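# Clamp the blank matching the master's width in the vise

## Task

Identify the plain metal blank whose width equals that of the dark setting master, and place it in the vise: it must rest on the two low parallel bars between the jaws, either in its original orientation or flipped over, seated firmly against the fixed jaw (the end block without hoses) and against the work stop (the short rod between the jaws). It must stay there without the robot holding it. Every other block must finish entirely on its own original plate, upright or flipped, not resting on another block or on a plate pin. Nothing the robot is touching at the end may drop by more than about a fingernail's width once released.

## Robot and tools

ROBOT. Two six-joint arms (Doosan M1013) named left_arm and right_arm, each carrying a two-finger Robotiq 140 gripper. Base poses in the scene frame: left_arm at (+0.093, +0.702, 0) m, quat_wxyz (+0.999, 0, 0, +0.035); right_arm at (+0.092, -0.634, 0) m, quat_wxyz (+0.998, 0, 0, -0.070). The names are labels, not image sides. Joint ranges (rad): elbow -2.792 to 2.792, all others -6.283 to 6.283. Load limits (N m): waist 309, shoulder 309, elbow 145, forearm roll, wrist pitch and wrist roll 40.9 each.

FRAMES. Scene frame: origin on the table top midway between the arms, +z up, +x out over the table, left_arm on the +y side. Each gripper has its own axes: fingers point along +z, they open and close along y. end_effector_position is the spot between the pads when shut; closed fingertips stick out about 33 mm past it (9 mm when fully open), and closing pushes the tips about 24 mm further out, so keep clearance above surfaces.

ROW FORMAT (shared by execute_actions and move). One row is 18 numbers, each in [-1, 1], always for both arms: left_arm dx, dy, dz, rx, ry, rz, then left gripper position, force_limit, speed; then the same nine for right_arm. dx..rz are a relative offset, expressed in that gripper's own axes, from the gripper's measured pose at the start of the action (not from the previous row). Scale: 1.0 equals 0.6 m of translation or 180 degrees; rx, ry, rz form a single rotation vector. Gripper position is absolute: +1 fully open (140 mm), about -0.8 pads touching, -1 closes until blocked. force_limit: -1 about 14 N, 0 about 60 N, +1 about 107 N (parts up to 40 mm wide). speed: -1 about 30 mm/s, 0 about 140, +1 about 250. To leave a gripper unchanged, resend its previous three numbers; zeros are a real command. For an arm that should stay put, use zero offsets.

execute_actions(actions): a list of up to 15 actions; each action is a list of up to 15 rows, each row one 1/30 s control step; a short table repeats its last row to fill 15 steps. For the first action, offsets start from the last pose a result reported. Per step the command is clipped to within 70 mm and 16 degrees of the measured pose, so big offsets need several actions. An empty list just returns state and images.

move(target, speed, stop_force, blocking): target is one 18-number row, offsets from the last reported pose, gripper axes, same scale. Each gripper travels a straight line; both finish together; duration 0.5 to 10 s, cut off at 10 s. Finger numbers are applied at the start. speed: top path speed in m/s, 0.002 to 0.5 (default 0.25); turning up to twice that in rad/s. stop_force: optional, 20 to 80 N, one value for both arms; an arm stops when push against its motion exceeds it, backs off two steps and holds. Use it only slowly, not while rotating, and omit it when pulling away from something the gripper is pressing. Touches are harsher at high speed. blocking=false returns after 0.5 s (not with stop_force); poll with wait(0) and don't send other motion until it ends.

wait(seconds): 0 to 10, arms hold their last command. stop(): brakes a running move. zoom_image(camera, region): region [x0, y0, x1, y1] in pixels, at most 504 by 504, from cam_head_left, cam_head_right (504x504), cam_left_wrist or cam_right_wrist (616x616). show_instructions(): shows the reference job sheet. read_manual(section): licence text only. finished_scene(scene): ends the scene irreversibly; call only when the goal holds unattended.

RESULTS. The state line gives each gripper's end_effector_position (m), end_effector_quat_wxyz and velocities in the scene frame; printed position may be off, more at long reach. Hand target lines show where the controller is currently driving. object_status: 0 moving, 1 blocked while opening, 2 blocked while closing (a grip), 3 reached requested position or pads met. position_measured counts run from 3 (open) to 230 (pads met). To tighten a grip, raise force_limit and nudge position, e.g. -1 to -0.98. A move: line reports the ending per arm (done, off_target, moving, held, contact, fault) and limits (paced = clipped pose, held = steps blocked, after which the arm may jump fast). pose unreachable means the clearance check altered that arm's command. Flange force is the estimated outside force, noisy and including held weight; no reading near singular poses.

CAMERAS. Calibration gives K, distortion and T_world_to_cam; actual cameras can differ by a few degrees and millimetres.

AVOID. Torque at a joint's load limit, or 144 N of outside force, halts that arm for 10 s. Stiff arms fault if driven even slightly into hard objects; approach slowly. Don't let the arms collide, don't drop or slam parts, don't knock anything off the table, and watch MOTOR HOT warnings from holding loads. Occasional tugs may act on held or loose parts.

Each tool is called after ">>>" as name(argument=value, ...), one argument or row to a line, values as JSON.

Reference images:

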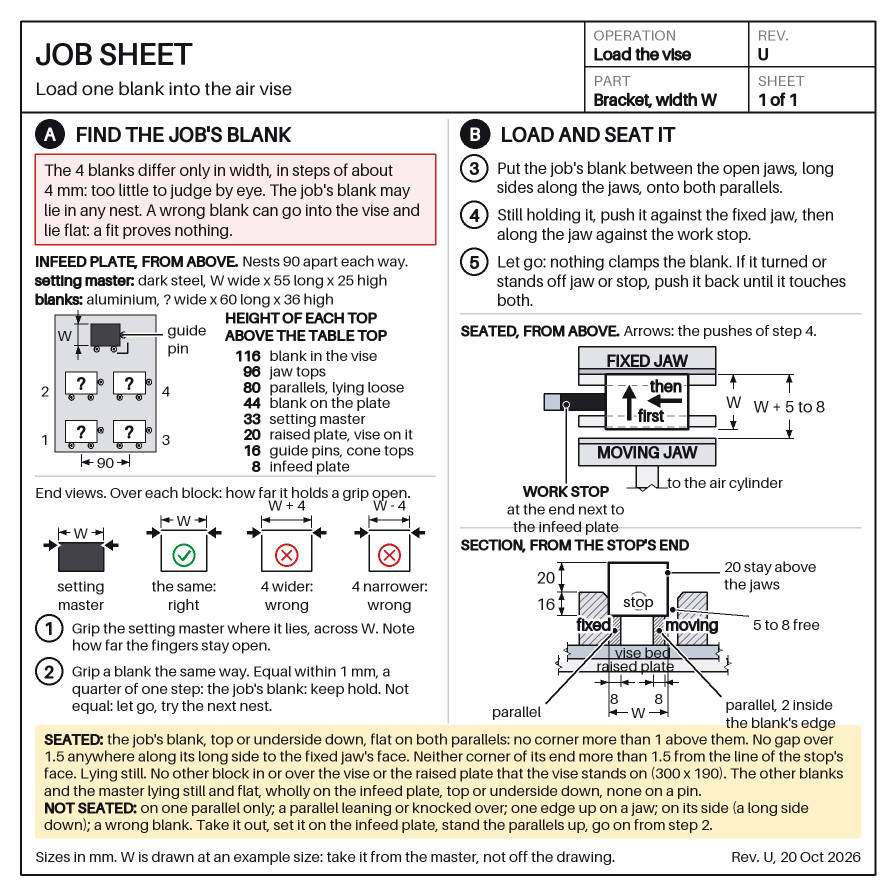

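## Session

>>> execute_actions(
  actions=[],
)

Scene clock: 0.00 s.
left_arm: end_effector_position=(+0.8624, +0.8855, +0.3332) position_measured=3 object_status=3 end_effector_quat_wxyz=(+0.430, +0.791, +0.434, +0.024) end_effector_velocity=(-0.000, +0.001, +0.000) end_effector_angular_velocity=(+0.001, -0.000, +0.001) | right_arm: end_effector_position=(+0.6623, -0.6432, +0.2229) position_measured=3 object_status=3 end_effector_quat_wxyz=(+0.389, -0.481, -0.493, +0.612) end_effector_velocity=(-0.000, -0.000, -0.000) end_effector_angular_velocity=(+0.000, +0.002, -0.001)
Joint positions: left_arm=[ 0.45   0.368  1.547 -0.928  1.33   1.376] | right_arm=[ 0.177  0.849  1.414 -0.319  2.477 -0.038]
Joint velocities: left_arm=[ 0.001 -0.     0.     0.    -0.     0.   ] | right_arm=[-0.001  0.001  0.     0.     0.001 -0.   ]
Flange force (N, the push that the arm receives, along the gripper's own x y z axes): no reading
Hand target (left_arm): +0.862, +0.886, +0.333; +0.430, +0.791, +0.434, +0.024
Hand target (right_arm): +0.662, -0.643, +0.223; +0.389, -0.481, -0.493, +0.612

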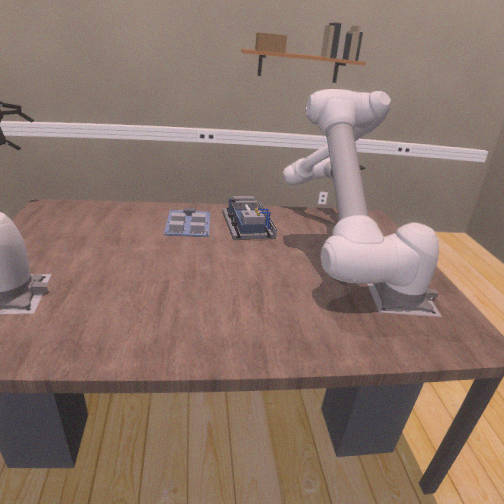

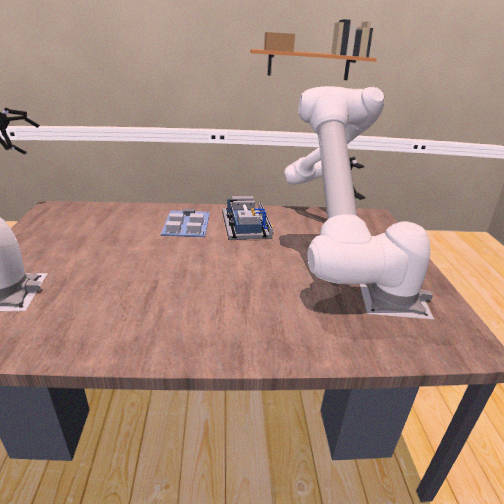

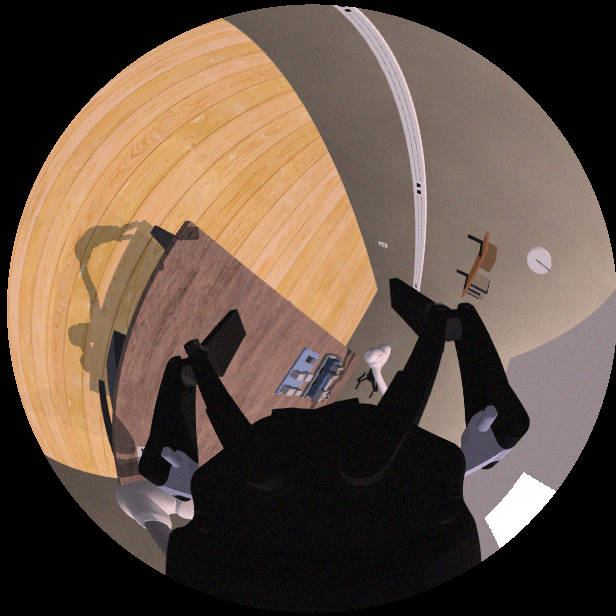

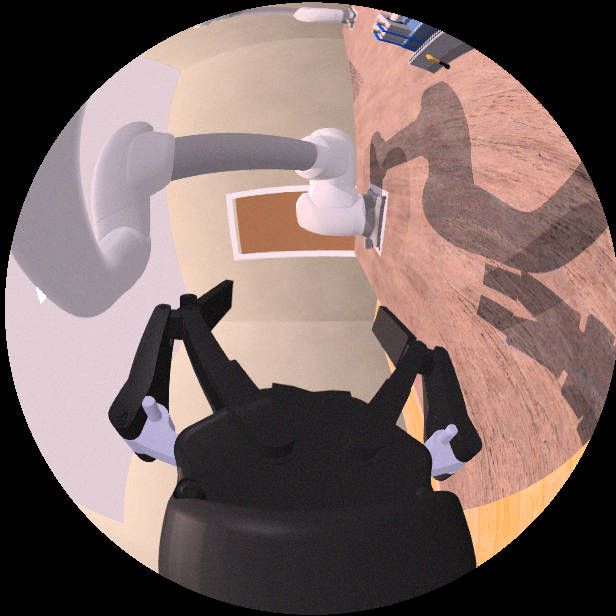

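>>> zoom_image(
  camera="cam_head_left",
  region=[150, 180, 290, 250],
)

>>> zoom_image(
  camera="cam_head_right",
  region=[150, 180, 290, 250],
)

Region (150, 180, 290, 250) of cam_head_left's 504x504 image, scaled by 3.600, with more detail than that image has.

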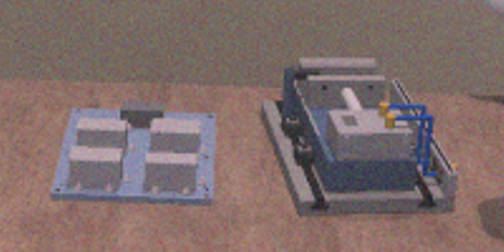

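Region (150, 180, 290, 250) of cam_head_right's 504x504 image, scaled by 3.600, with more detail than that image has.

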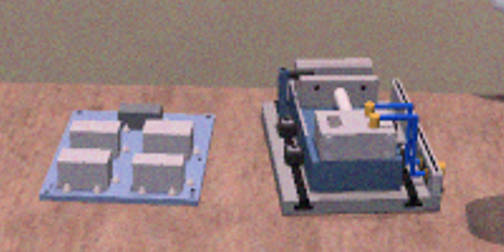

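>>> move(
  target=[0,0,0,0,0,0,1,0,0,0.943,-0.245,-0.227,-0.504,0.112,0.006,1,0,0],
  speed=0.3,
)

Scene clock: 20.70 s.
left_arm: end_effector_position=(+0.8624, +0.8855, +0.3332) position_measured=3 object_status=3 end_effector_quat_wxyz=(+0.430, +0.791, +0.434, +0.024) end_effector_velocity=(+0.000, +0.000, -0.000) end_effector_angular_velocity=(-0.001, -0.000, +0.000) | right_arm: end_effector_position=(+0.6623, -0.0427, +0.2452) position_measured=3 object_status=3 end_effector_quat_wxyz=(-0.001, +0.707, +0.707, +0.001) end_effector_velocity=(+0.000, -0.000, -0.001) end_effector_angular_velocity=(-0.001, +0.001, -0.001)
Joint positions: left_arm=[ 0.45   0.368  1.547 -0.928  1.33   1.376] | right_arm=[0.901 0.463 1.341 0.002 1.336 0.761]
Joint velocities: left_arm=[ 0.     0.    -0.    -0.001  0.     0.   ] | right_arm=[-0.     0.001  0.    -0.    -0.001  0.   ]
Flange force (N, the push that the arm receives, along the gripper's own x y z axes): left_arm=[7.7 4.1 2.1] | right_arm=[1.8 3.8 0.5]
Hand target (left_arm): +0.862, +0.886, +0.333; +0.430, +0.791, +0.434, +0.024
Hand target (right_arm): +0.662, -0.043, +0.245; -0.001, +0.707, +0.707, +0.000
Off the commanded pose (left_arm): 0.000 m, 0 deg.
Off the commanded pose (right_arm): 0.002 m, 0 deg.
move: done
camera_calibration (this result's frames):
cam_left_wrist: T_world_to_cam=[[0.518224, -0.376183, 0.76807, -0.368093], [-0.846572, -0.353205, 0.398199, 0.90875], [0.12149, -0.856582, -0.501505, 0.989729], [0, 0, 0, 1]] pos_world=[0.839835, 1.03029, 0.417212]
cam_right_wrist: T_world_to_cam=[[0.982114, 0.183459, 0.0423654, -0.661024], [0.15776, -0.924606, 0.346721, -0.222704], [0.10278, -0.333836, -0.937011, 0.332605], [0, 0, 0, 1]] pos_world=[0.650149, 0.0263927, 0.416876]

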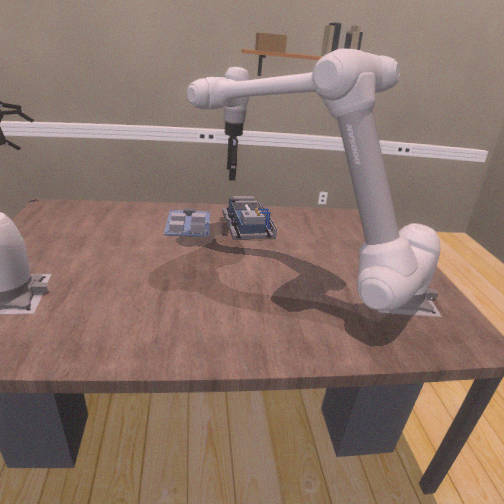

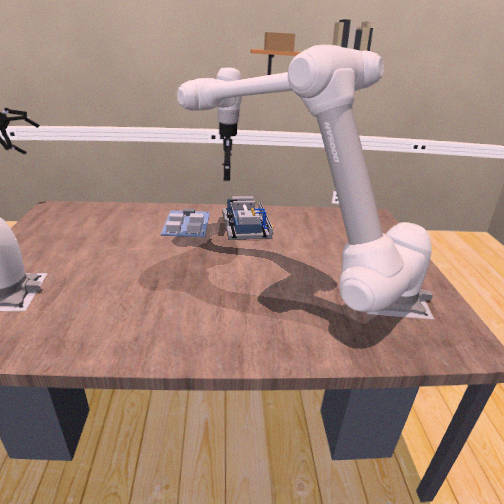

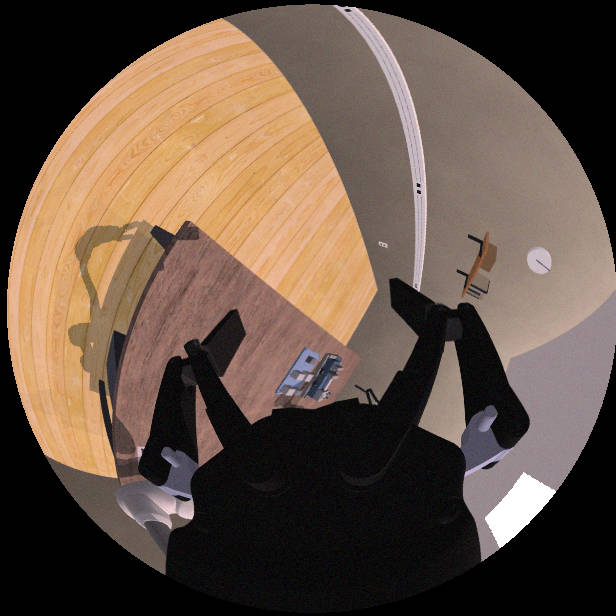

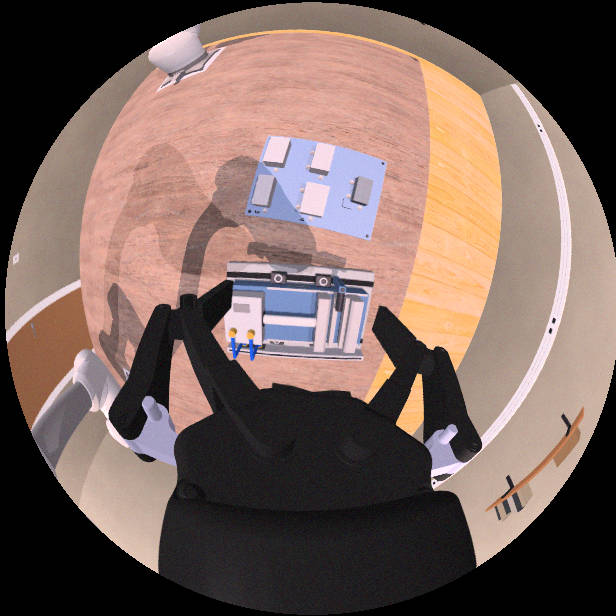

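>>> zoom_image(
  camera="cam_right_wrist",
  region=[220, 120, 400, 260],
)

>>> zoom_image(
  camera="cam_right_wrist",
  region=[220, 250, 400, 370],
)

Region (220, 120, 400, 260) of cam_right_wrist's 616x616 image, scaled by 2.800, with more detail than that image has.

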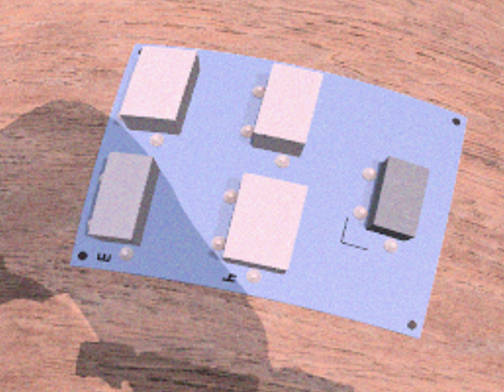

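Region (220, 250, 400, 370) of cam_right_wrist's 616x616 image, scaled by 2.800, with more detail than that image has.

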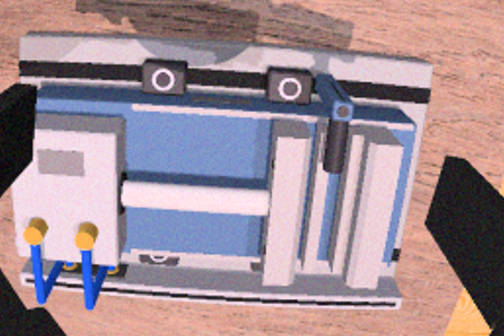

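>>> move(
  target=[0,0,0,0,0,0,1,0,0,0.32,0.136,0.22,0,0,0.017,0,-0.5,0],
)

>>> zoom_image(
  camera="cam_right_wrist",
  region=[160, 180, 460, 420],
)

Scene clock: 41.30 s.
left_arm: end_effector_position=(+0.8624, +0.8855, +0.3332) position_measured=3 object_status=3 end_effector_quat_wxyz=(+0.430, +0.791, +0.434, +0.024) end_effector_velocity=(+0.001, -0.001, -0.000) end_effector_angular_velocity=(-0.000, -0.000, -0.001) | right_arm: end_effector_position=(+0.7435, +0.1495, +0.1132) position_measured=129 object_status=3 end_effector_quat_wxyz=(-0.001, +0.726, +0.688, +0.001) end_effector_velocity=(+0.000, -0.001, -0.001) end_effector_angular_velocity=(-0.000, +0.001, -0.001)
Joint positions: left_arm=[ 0.45   0.368  1.547 -0.928  1.33   1.376] | right_arm=[0.983 0.861 0.909 0.002 1.37  0.897]
Joint velocities: left_arm=[-0.001  0.    -0.    -0.    -0.001 -0.   ] | right_arm=[-0.001  0.     0.001  0.    -0.     0.   ]
Flange force (N, the push that the arm receives, along the gripper's own x y z axes): left_arm=[6.0 3.5 1.0] | right_arm=[4.9 8.4 0.2]
Hand target (left_arm): +0.862, +0.886, +0.333; +0.430, +0.791, +0.434, +0.024
Hand target (right_arm): +0.744, +0.150, +0.113; -0.001, +0.726, +0.688, +0.001
Off the commanded pose (left_arm): 0.000 m, 0 deg.
Off the commanded pose (right_arm): 0.001 m, 0 deg.
move: done
camera_calibration (this result's frames):
cam_left_wrist: T_world_to_cam=[[0.518223, -0.376183, 0.76807, -0.368093], [-0.846572, -0.353204, 0.398198, 0.90875], [0.12149, -0.856582, -0.501505, 0.989729], [0, 0, 0, 1]] pos_world=[0.839835, 1.03029, 0.417211]
cam_right_wrist: T_world_to_cam=[[0.990523, 0.130727, 0.0421289, -0.768699], [0.108236, -0.931778, 0.346517, 0.0258795], [0.0845539, -0.338673, -0.937097, 0.279025], [0, 0, 0, 1]] pos_world=[0.73502, 0.219102, 0.284891]

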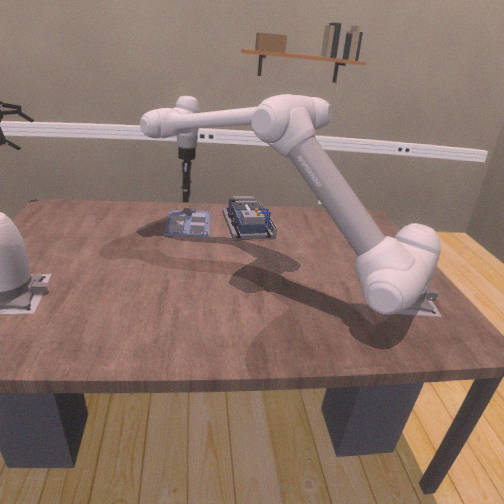

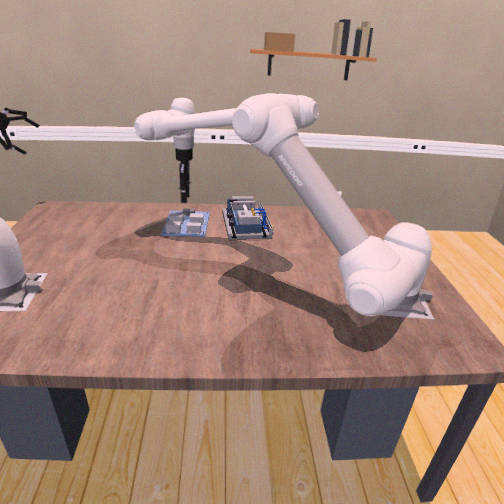

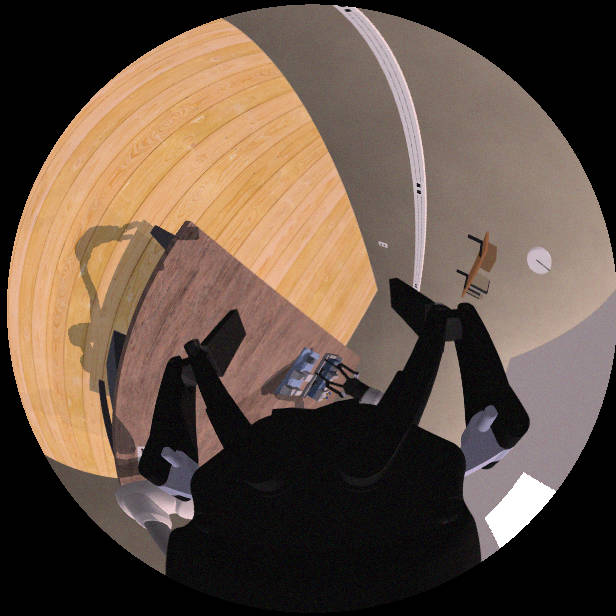

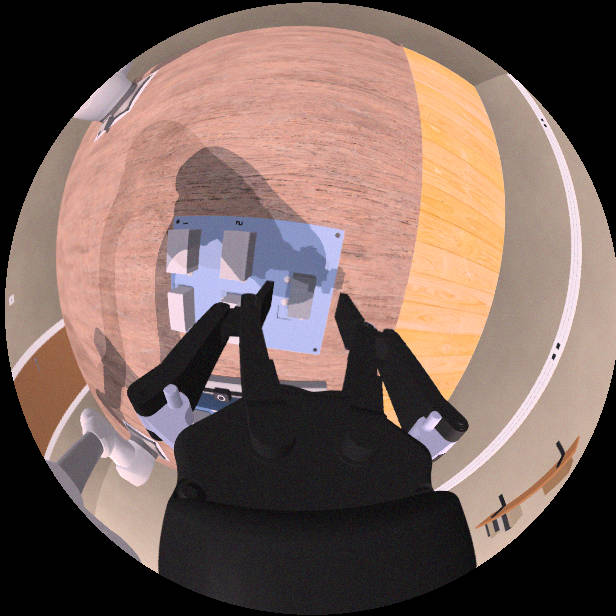

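Region (160, 180, 460, 420) of cam_right_wrist's 616x616 image, scaled by 1.680, with more detail than that image has; it fills the top 403 rows of this view, and the rest is white.

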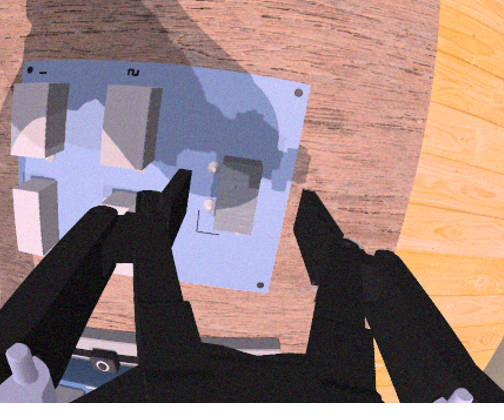

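>>> move(
  target=[0,0,0,0,0,0,1,0,0,-0.003,0,0.097,0,0,0,-0.15,-0.5,0],
  speed=0.08,
)

>>> zoom_image(
  camera="cam_right_wrist",
  region=[200, 220, 400, 380],
)

>>> zoom_image(
  camera="cam_head_left",
  region=[150, 170, 230, 240],
)

Scene clock: 46.53 s.
left_arm: end_effector_position=(+0.8624, +0.8855, +0.3332) position_measured=3 object_status=3 end_effector_quat_wxyz=(+0.430, +0.791, +0.434, +0.024) end_effector_velocity=(+0.000, +0.001, -0.001) end_effector_angular_velocity=(-0.000, +0.002, +0.001) | right_arm: end_effector_position=(+0.7433, +0.1478, +0.0549) position_measured=148 object_status=3 end_effector_quat_wxyz=(-0.001, +0.726, +0.688, +0.000) end_effector_velocity=(+0.000, -0.000, -0.001) end_effector_angular_velocity=(-0.000, +0.001, +0.000)
Joint positions: left_arm=[ 0.45   0.368  1.547 -0.928  1.33   1.376] | right_arm=[0.982 0.887 0.969 0.002 1.285 0.895]
Joint velocities: left_arm=[ 0.001  0.001  0.     0.    -0.    -0.001] | right_arm=[-0.001  0.001 -0.001  0.     0.    -0.001]
Flange force (N, the push that the arm receives, along the gripper's own x y z axes): left_arm=[6.9 3.1 1.5] | right_arm=[-1.7 1.4 -1.5]
Hand target (left_arm): +0.862, +0.886, +0.333; +0.430, +0.791, +0.434, +0.024
Hand target (right_arm): +0.743, +0.148, +0.055; -0.001, +0.726, +0.688, +0.001
Off the commanded pose (left_arm): 0.000 m, 0 deg.
Off the commanded pose (right_arm): 0.000 m, 0 deg.
move: done
camera_calibration (this result's frames):
cam_left_wrist: T_world_to_cam=[[0.518223, -0.376183, 0.76807, -0.368093], [-0.846572, -0.353205, 0.398198, 0.90875], [0.12149, -0.856582, -0.501505, 0.989729], [0, 0, 0, 1]] pos_world=[0.839835, 1.03029, 0.417212]
cam_right_wrist: T_world_to_cam=[[0.990528, 0.130721, 0.0420151, -0.765837], [0.108264, -0.931754, 0.346574, 0.0444897], [0.0844524, -0.338743, -0.937081, 0.223866], [0, 0, 0, 1]] pos_world=[0.734861, 0.217398, 0.226538]

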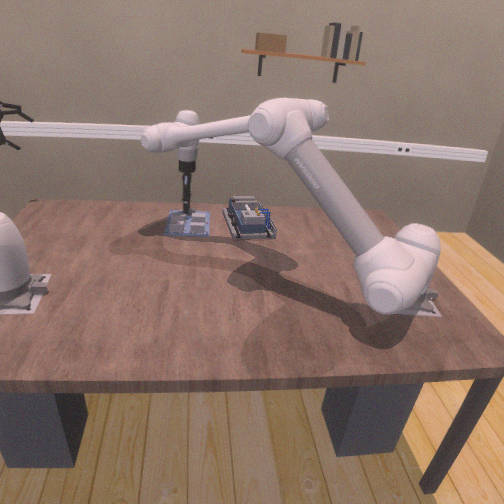

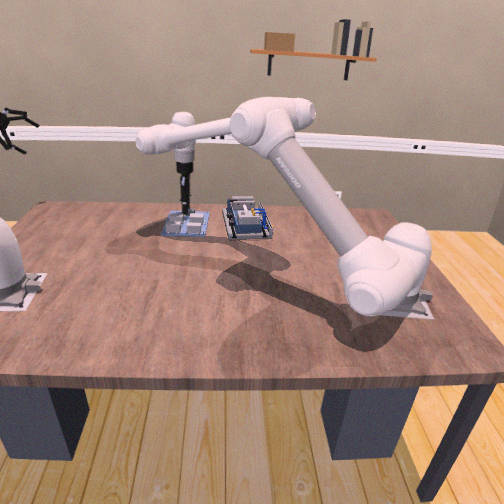

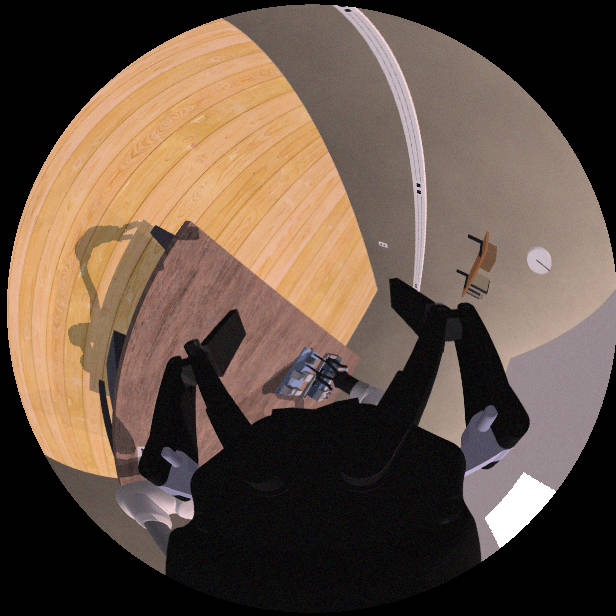

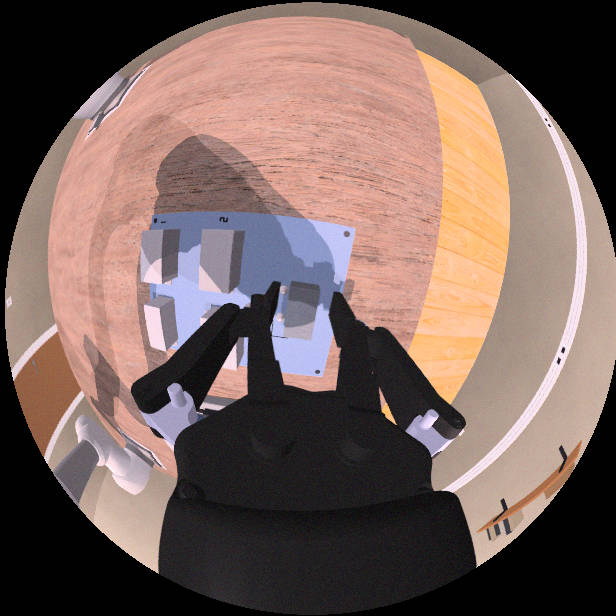

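Region (200, 220, 400, 380) of cam_right_wrist's 616x616 image, scaled by 2.520, with more detail than that image has; it fills the top 403 rows of this view, and the rest is white.

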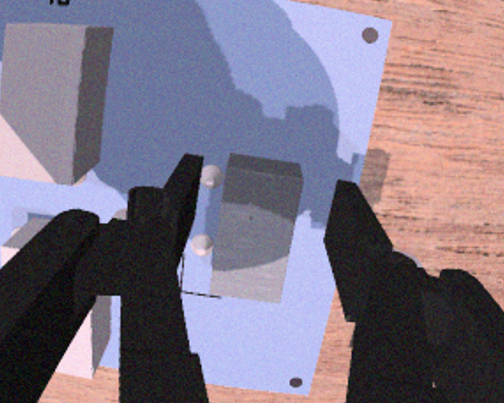

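Region (150, 170, 230, 240) of cam_head_left's 504x504 image, scaled by 6.300, with more detail than that image has; it fills the top 441 rows of this view, and the rest is white.

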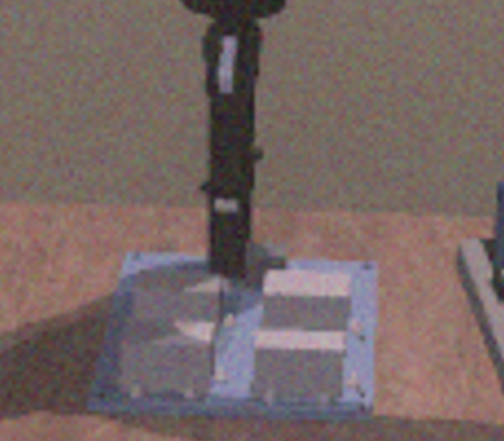

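>>> move(
  target=[0,0,0,0,0,0,1,0,0,-0.02,-0.002,0.003,0,0,0,-0.15,-0.5,0],
  speed=0.05,
)

>>> execute_actions(
  actions=[
    [[0,0,0,0,0,0,1,0,0,0,0,0,0,0,0,-1,-0.5,-0.7]],
    [[0,0,0,0,0,0,1,0,0,0,0,0,0,0,0,-1,-0.5,-0.7]],
  ],
)

>>> zoom_image(
  camera="cam_right_wrist",
  region=[140, 200, 400, 400],
)

Scene clock: 57.87 s.
left_arm: end_effector_position=(+0.8624, +0.8855, +0.3332) position_measured=3 object_status=3 end_effector_quat_wxyz=(+0.430, +0.791, +0.434, +0.024) end_effector_velocity=(-0.000, +0.001, -0.000) end_effector_angular_velocity=(+0.001, -0.000, +0.001) | right_arm: end_effector_position=(+0.7415, +0.1359, +0.0531) position_measured=148 object_status=3 end_effector_quat_wxyz=(-0.001, +0.726, +0.688, +0.000) end_effector_velocity=(-0.001, +0.000, -0.000) end_effector_angular_velocity=(-0.000, +0.001, +0.001)
Joint positions: left_arm=[ 0.45   0.368  1.547 -0.928  1.33   1.376] | right_arm=[0.976 0.869 1.006 0.002 1.266 0.889]
Joint velocities: left_arm=[ 0.001  0.     0.     0.001 -0.001  0.001] | right_arm=[ 0.001  0.     0.001  0.    -0.    -0.   ]
Flange force (N, the push that the arm receives, along the gripper's own x y z axes): left_arm=[6.7 3.0 -0.6] | right_arm=[0.6 3.9 -1.4]
Hand target (left_arm): +0.862, +0.886, +0.333; +0.430, +0.791, +0.434, +0.024
Hand target (right_arm): +0.741, +0.136, +0.053; -0.001, +0.726, +0.688, +0.000
Off the commanded pose (left_arm): 0.000 m, 0 deg.
Off the commanded pose (right_arm): 0.000 m, 0 deg.
move: done
camera_calibration (this result's frames):
cam_left_wrist: T_world_to_cam=[[0.518223, -0.376183, 0.76807, -0.368093], [-0.846572, -0.353205, 0.398198, 0.90875], [0.12149, -0.856582, -0.501505, 0.989729], [0, 0, 0, 1]] pos_world=[0.839835, 1.03029, 0.417212]
cam_right_wrist: T_world_to_cam=[[0.990525, 0.130734, 0.0420564, -0.762413], [0.108259, -0.931745, 0.3466, 0.0342028], [0.084498, -0.338763, -0.93707, 0.218267], [0, 0, 0, 1]] pos_world=[0.733044, 0.205482, 0.224741]

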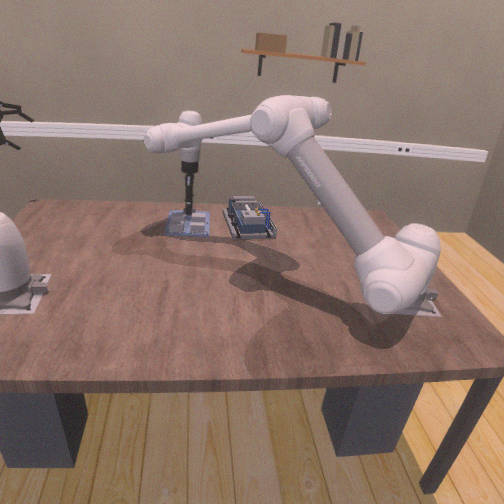

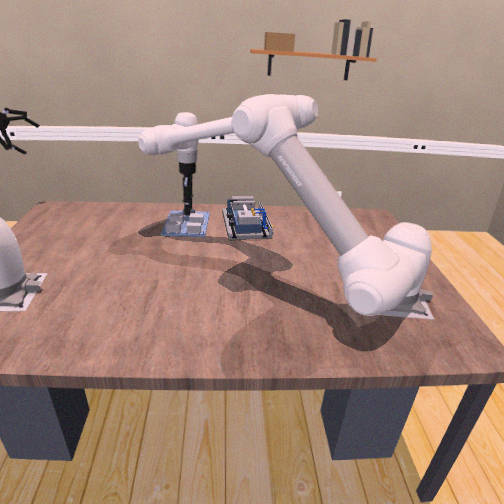

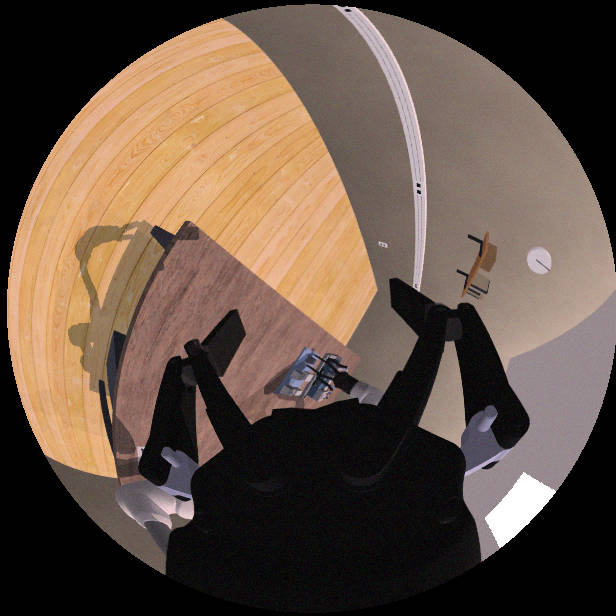

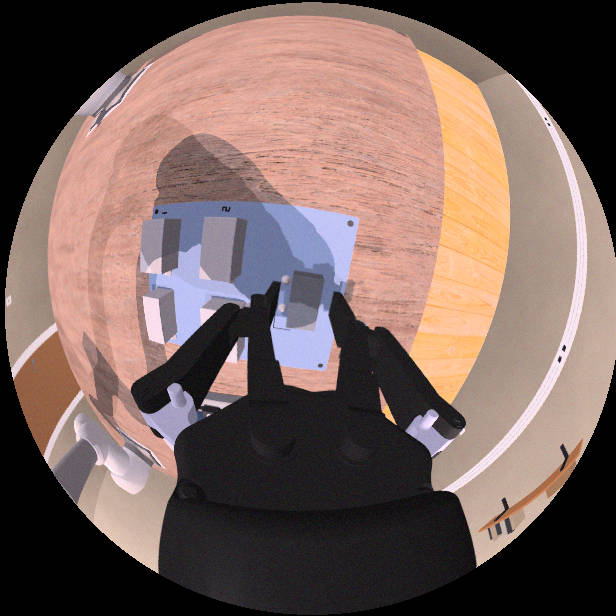

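Scene clock: 58.87 s.
left_arm: end_effector_position=(+0.8624, +0.8855, +0.3332) position_measured=3 object_status=3 end_effector_quat_wxyz=(+0.430, +0.791, +0.434, +0.024) end_effector_velocity=(+0.000, -0.001, +0.000) end_effector_angular_velocity=(-0.001, -0.000, -0.001) | right_arm: end_effector_position=(+0.7415, +0.1359, +0.0531) position_measured=188 object_status=2 end_effector_quat_wxyz=(-0.001, +0.726, +0.688, +0.001) end_effector_velocity=(-0.000, +0.000, -0.000) end_effector_angular_velocity=(+0.000, +0.000, +0.001)
Joint positions: left_arm=[ 0.45   0.368  1.547 -0.928  1.33   1.376] | right_arm=[0.976 0.869 1.006 0.002 1.266 0.889]
Joint velocities: left_arm=[-0.001  0.    -0.    -0.001  0.     0.   ] | right_arm=[ 0.     0.    -0.     0.    -0.    -0.001]
Flange force (N, the push that the arm receives, along the gripper's own x y z axes): left_arm=[8.6 4.9 0.0] | right_arm=[-0.4 2.0 -3.4]
Flange force at the end of the 1st action (N, along the gripper's axes at the end of the call): left_arm=[6.8 -0.2 -1.5] | right_arm=[2.5 4.3 -3.2]
Hand target (left_arm): +0.862, +0.886, +0.333; +0.430, +0.791, +0.434, +0.024
Hand target (right_arm): +0.741, +0.136, +0.053; -0.001, +0.726, +0.688, +0.001
Off the commanded pose (left_arm): 0.000 m, 0 deg.
Off the commanded pose (right_arm): 0.000 m, 0 deg.
camera_calibration (this result's frames):
cam_right_wrist: T_world_to_cam=[[0.990523, 0.130733, 0.0421053, -0.762422], [0.108246, -0.931761, 0.34656, 0.0341968], [0.0845388, -0.338718, -0.937082, 0.218293], [0, 0, 0, 1]] pos_world=[0.73304, 0.205476, 0.224809]

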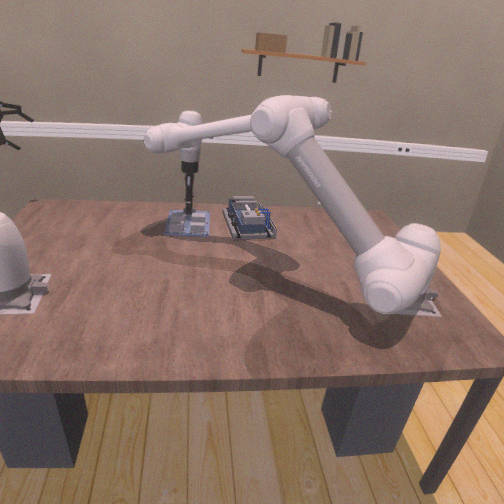

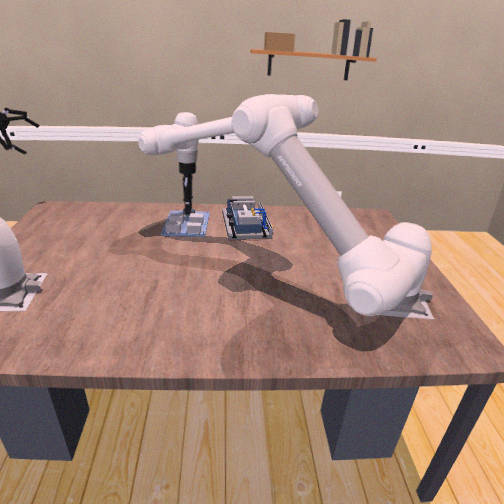

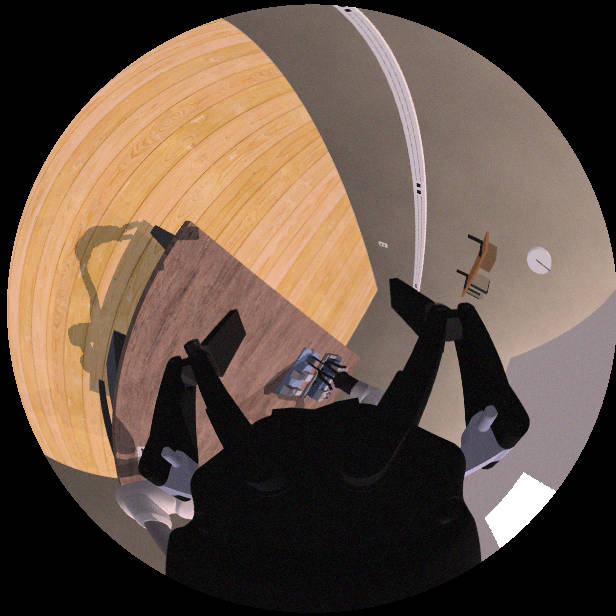

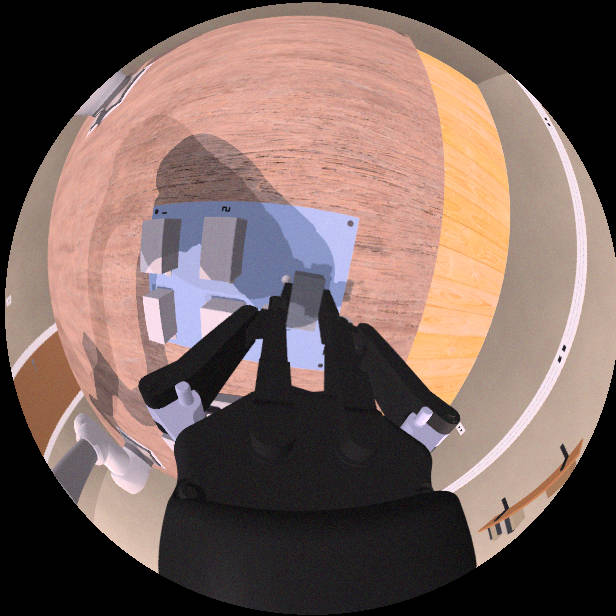

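Region (140, 200, 400, 400) of cam_right_wrist's 616x616 image, scaled by 1.938, with more detail than that image has; it fills the top 388 rows of this view, and the rest is white.

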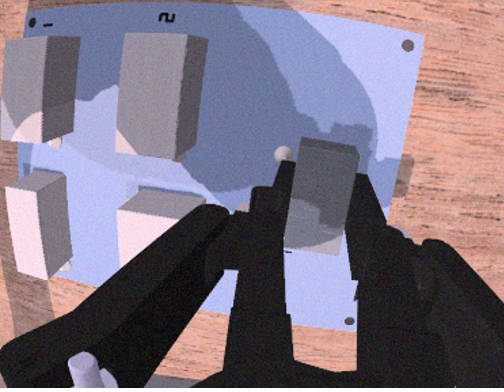

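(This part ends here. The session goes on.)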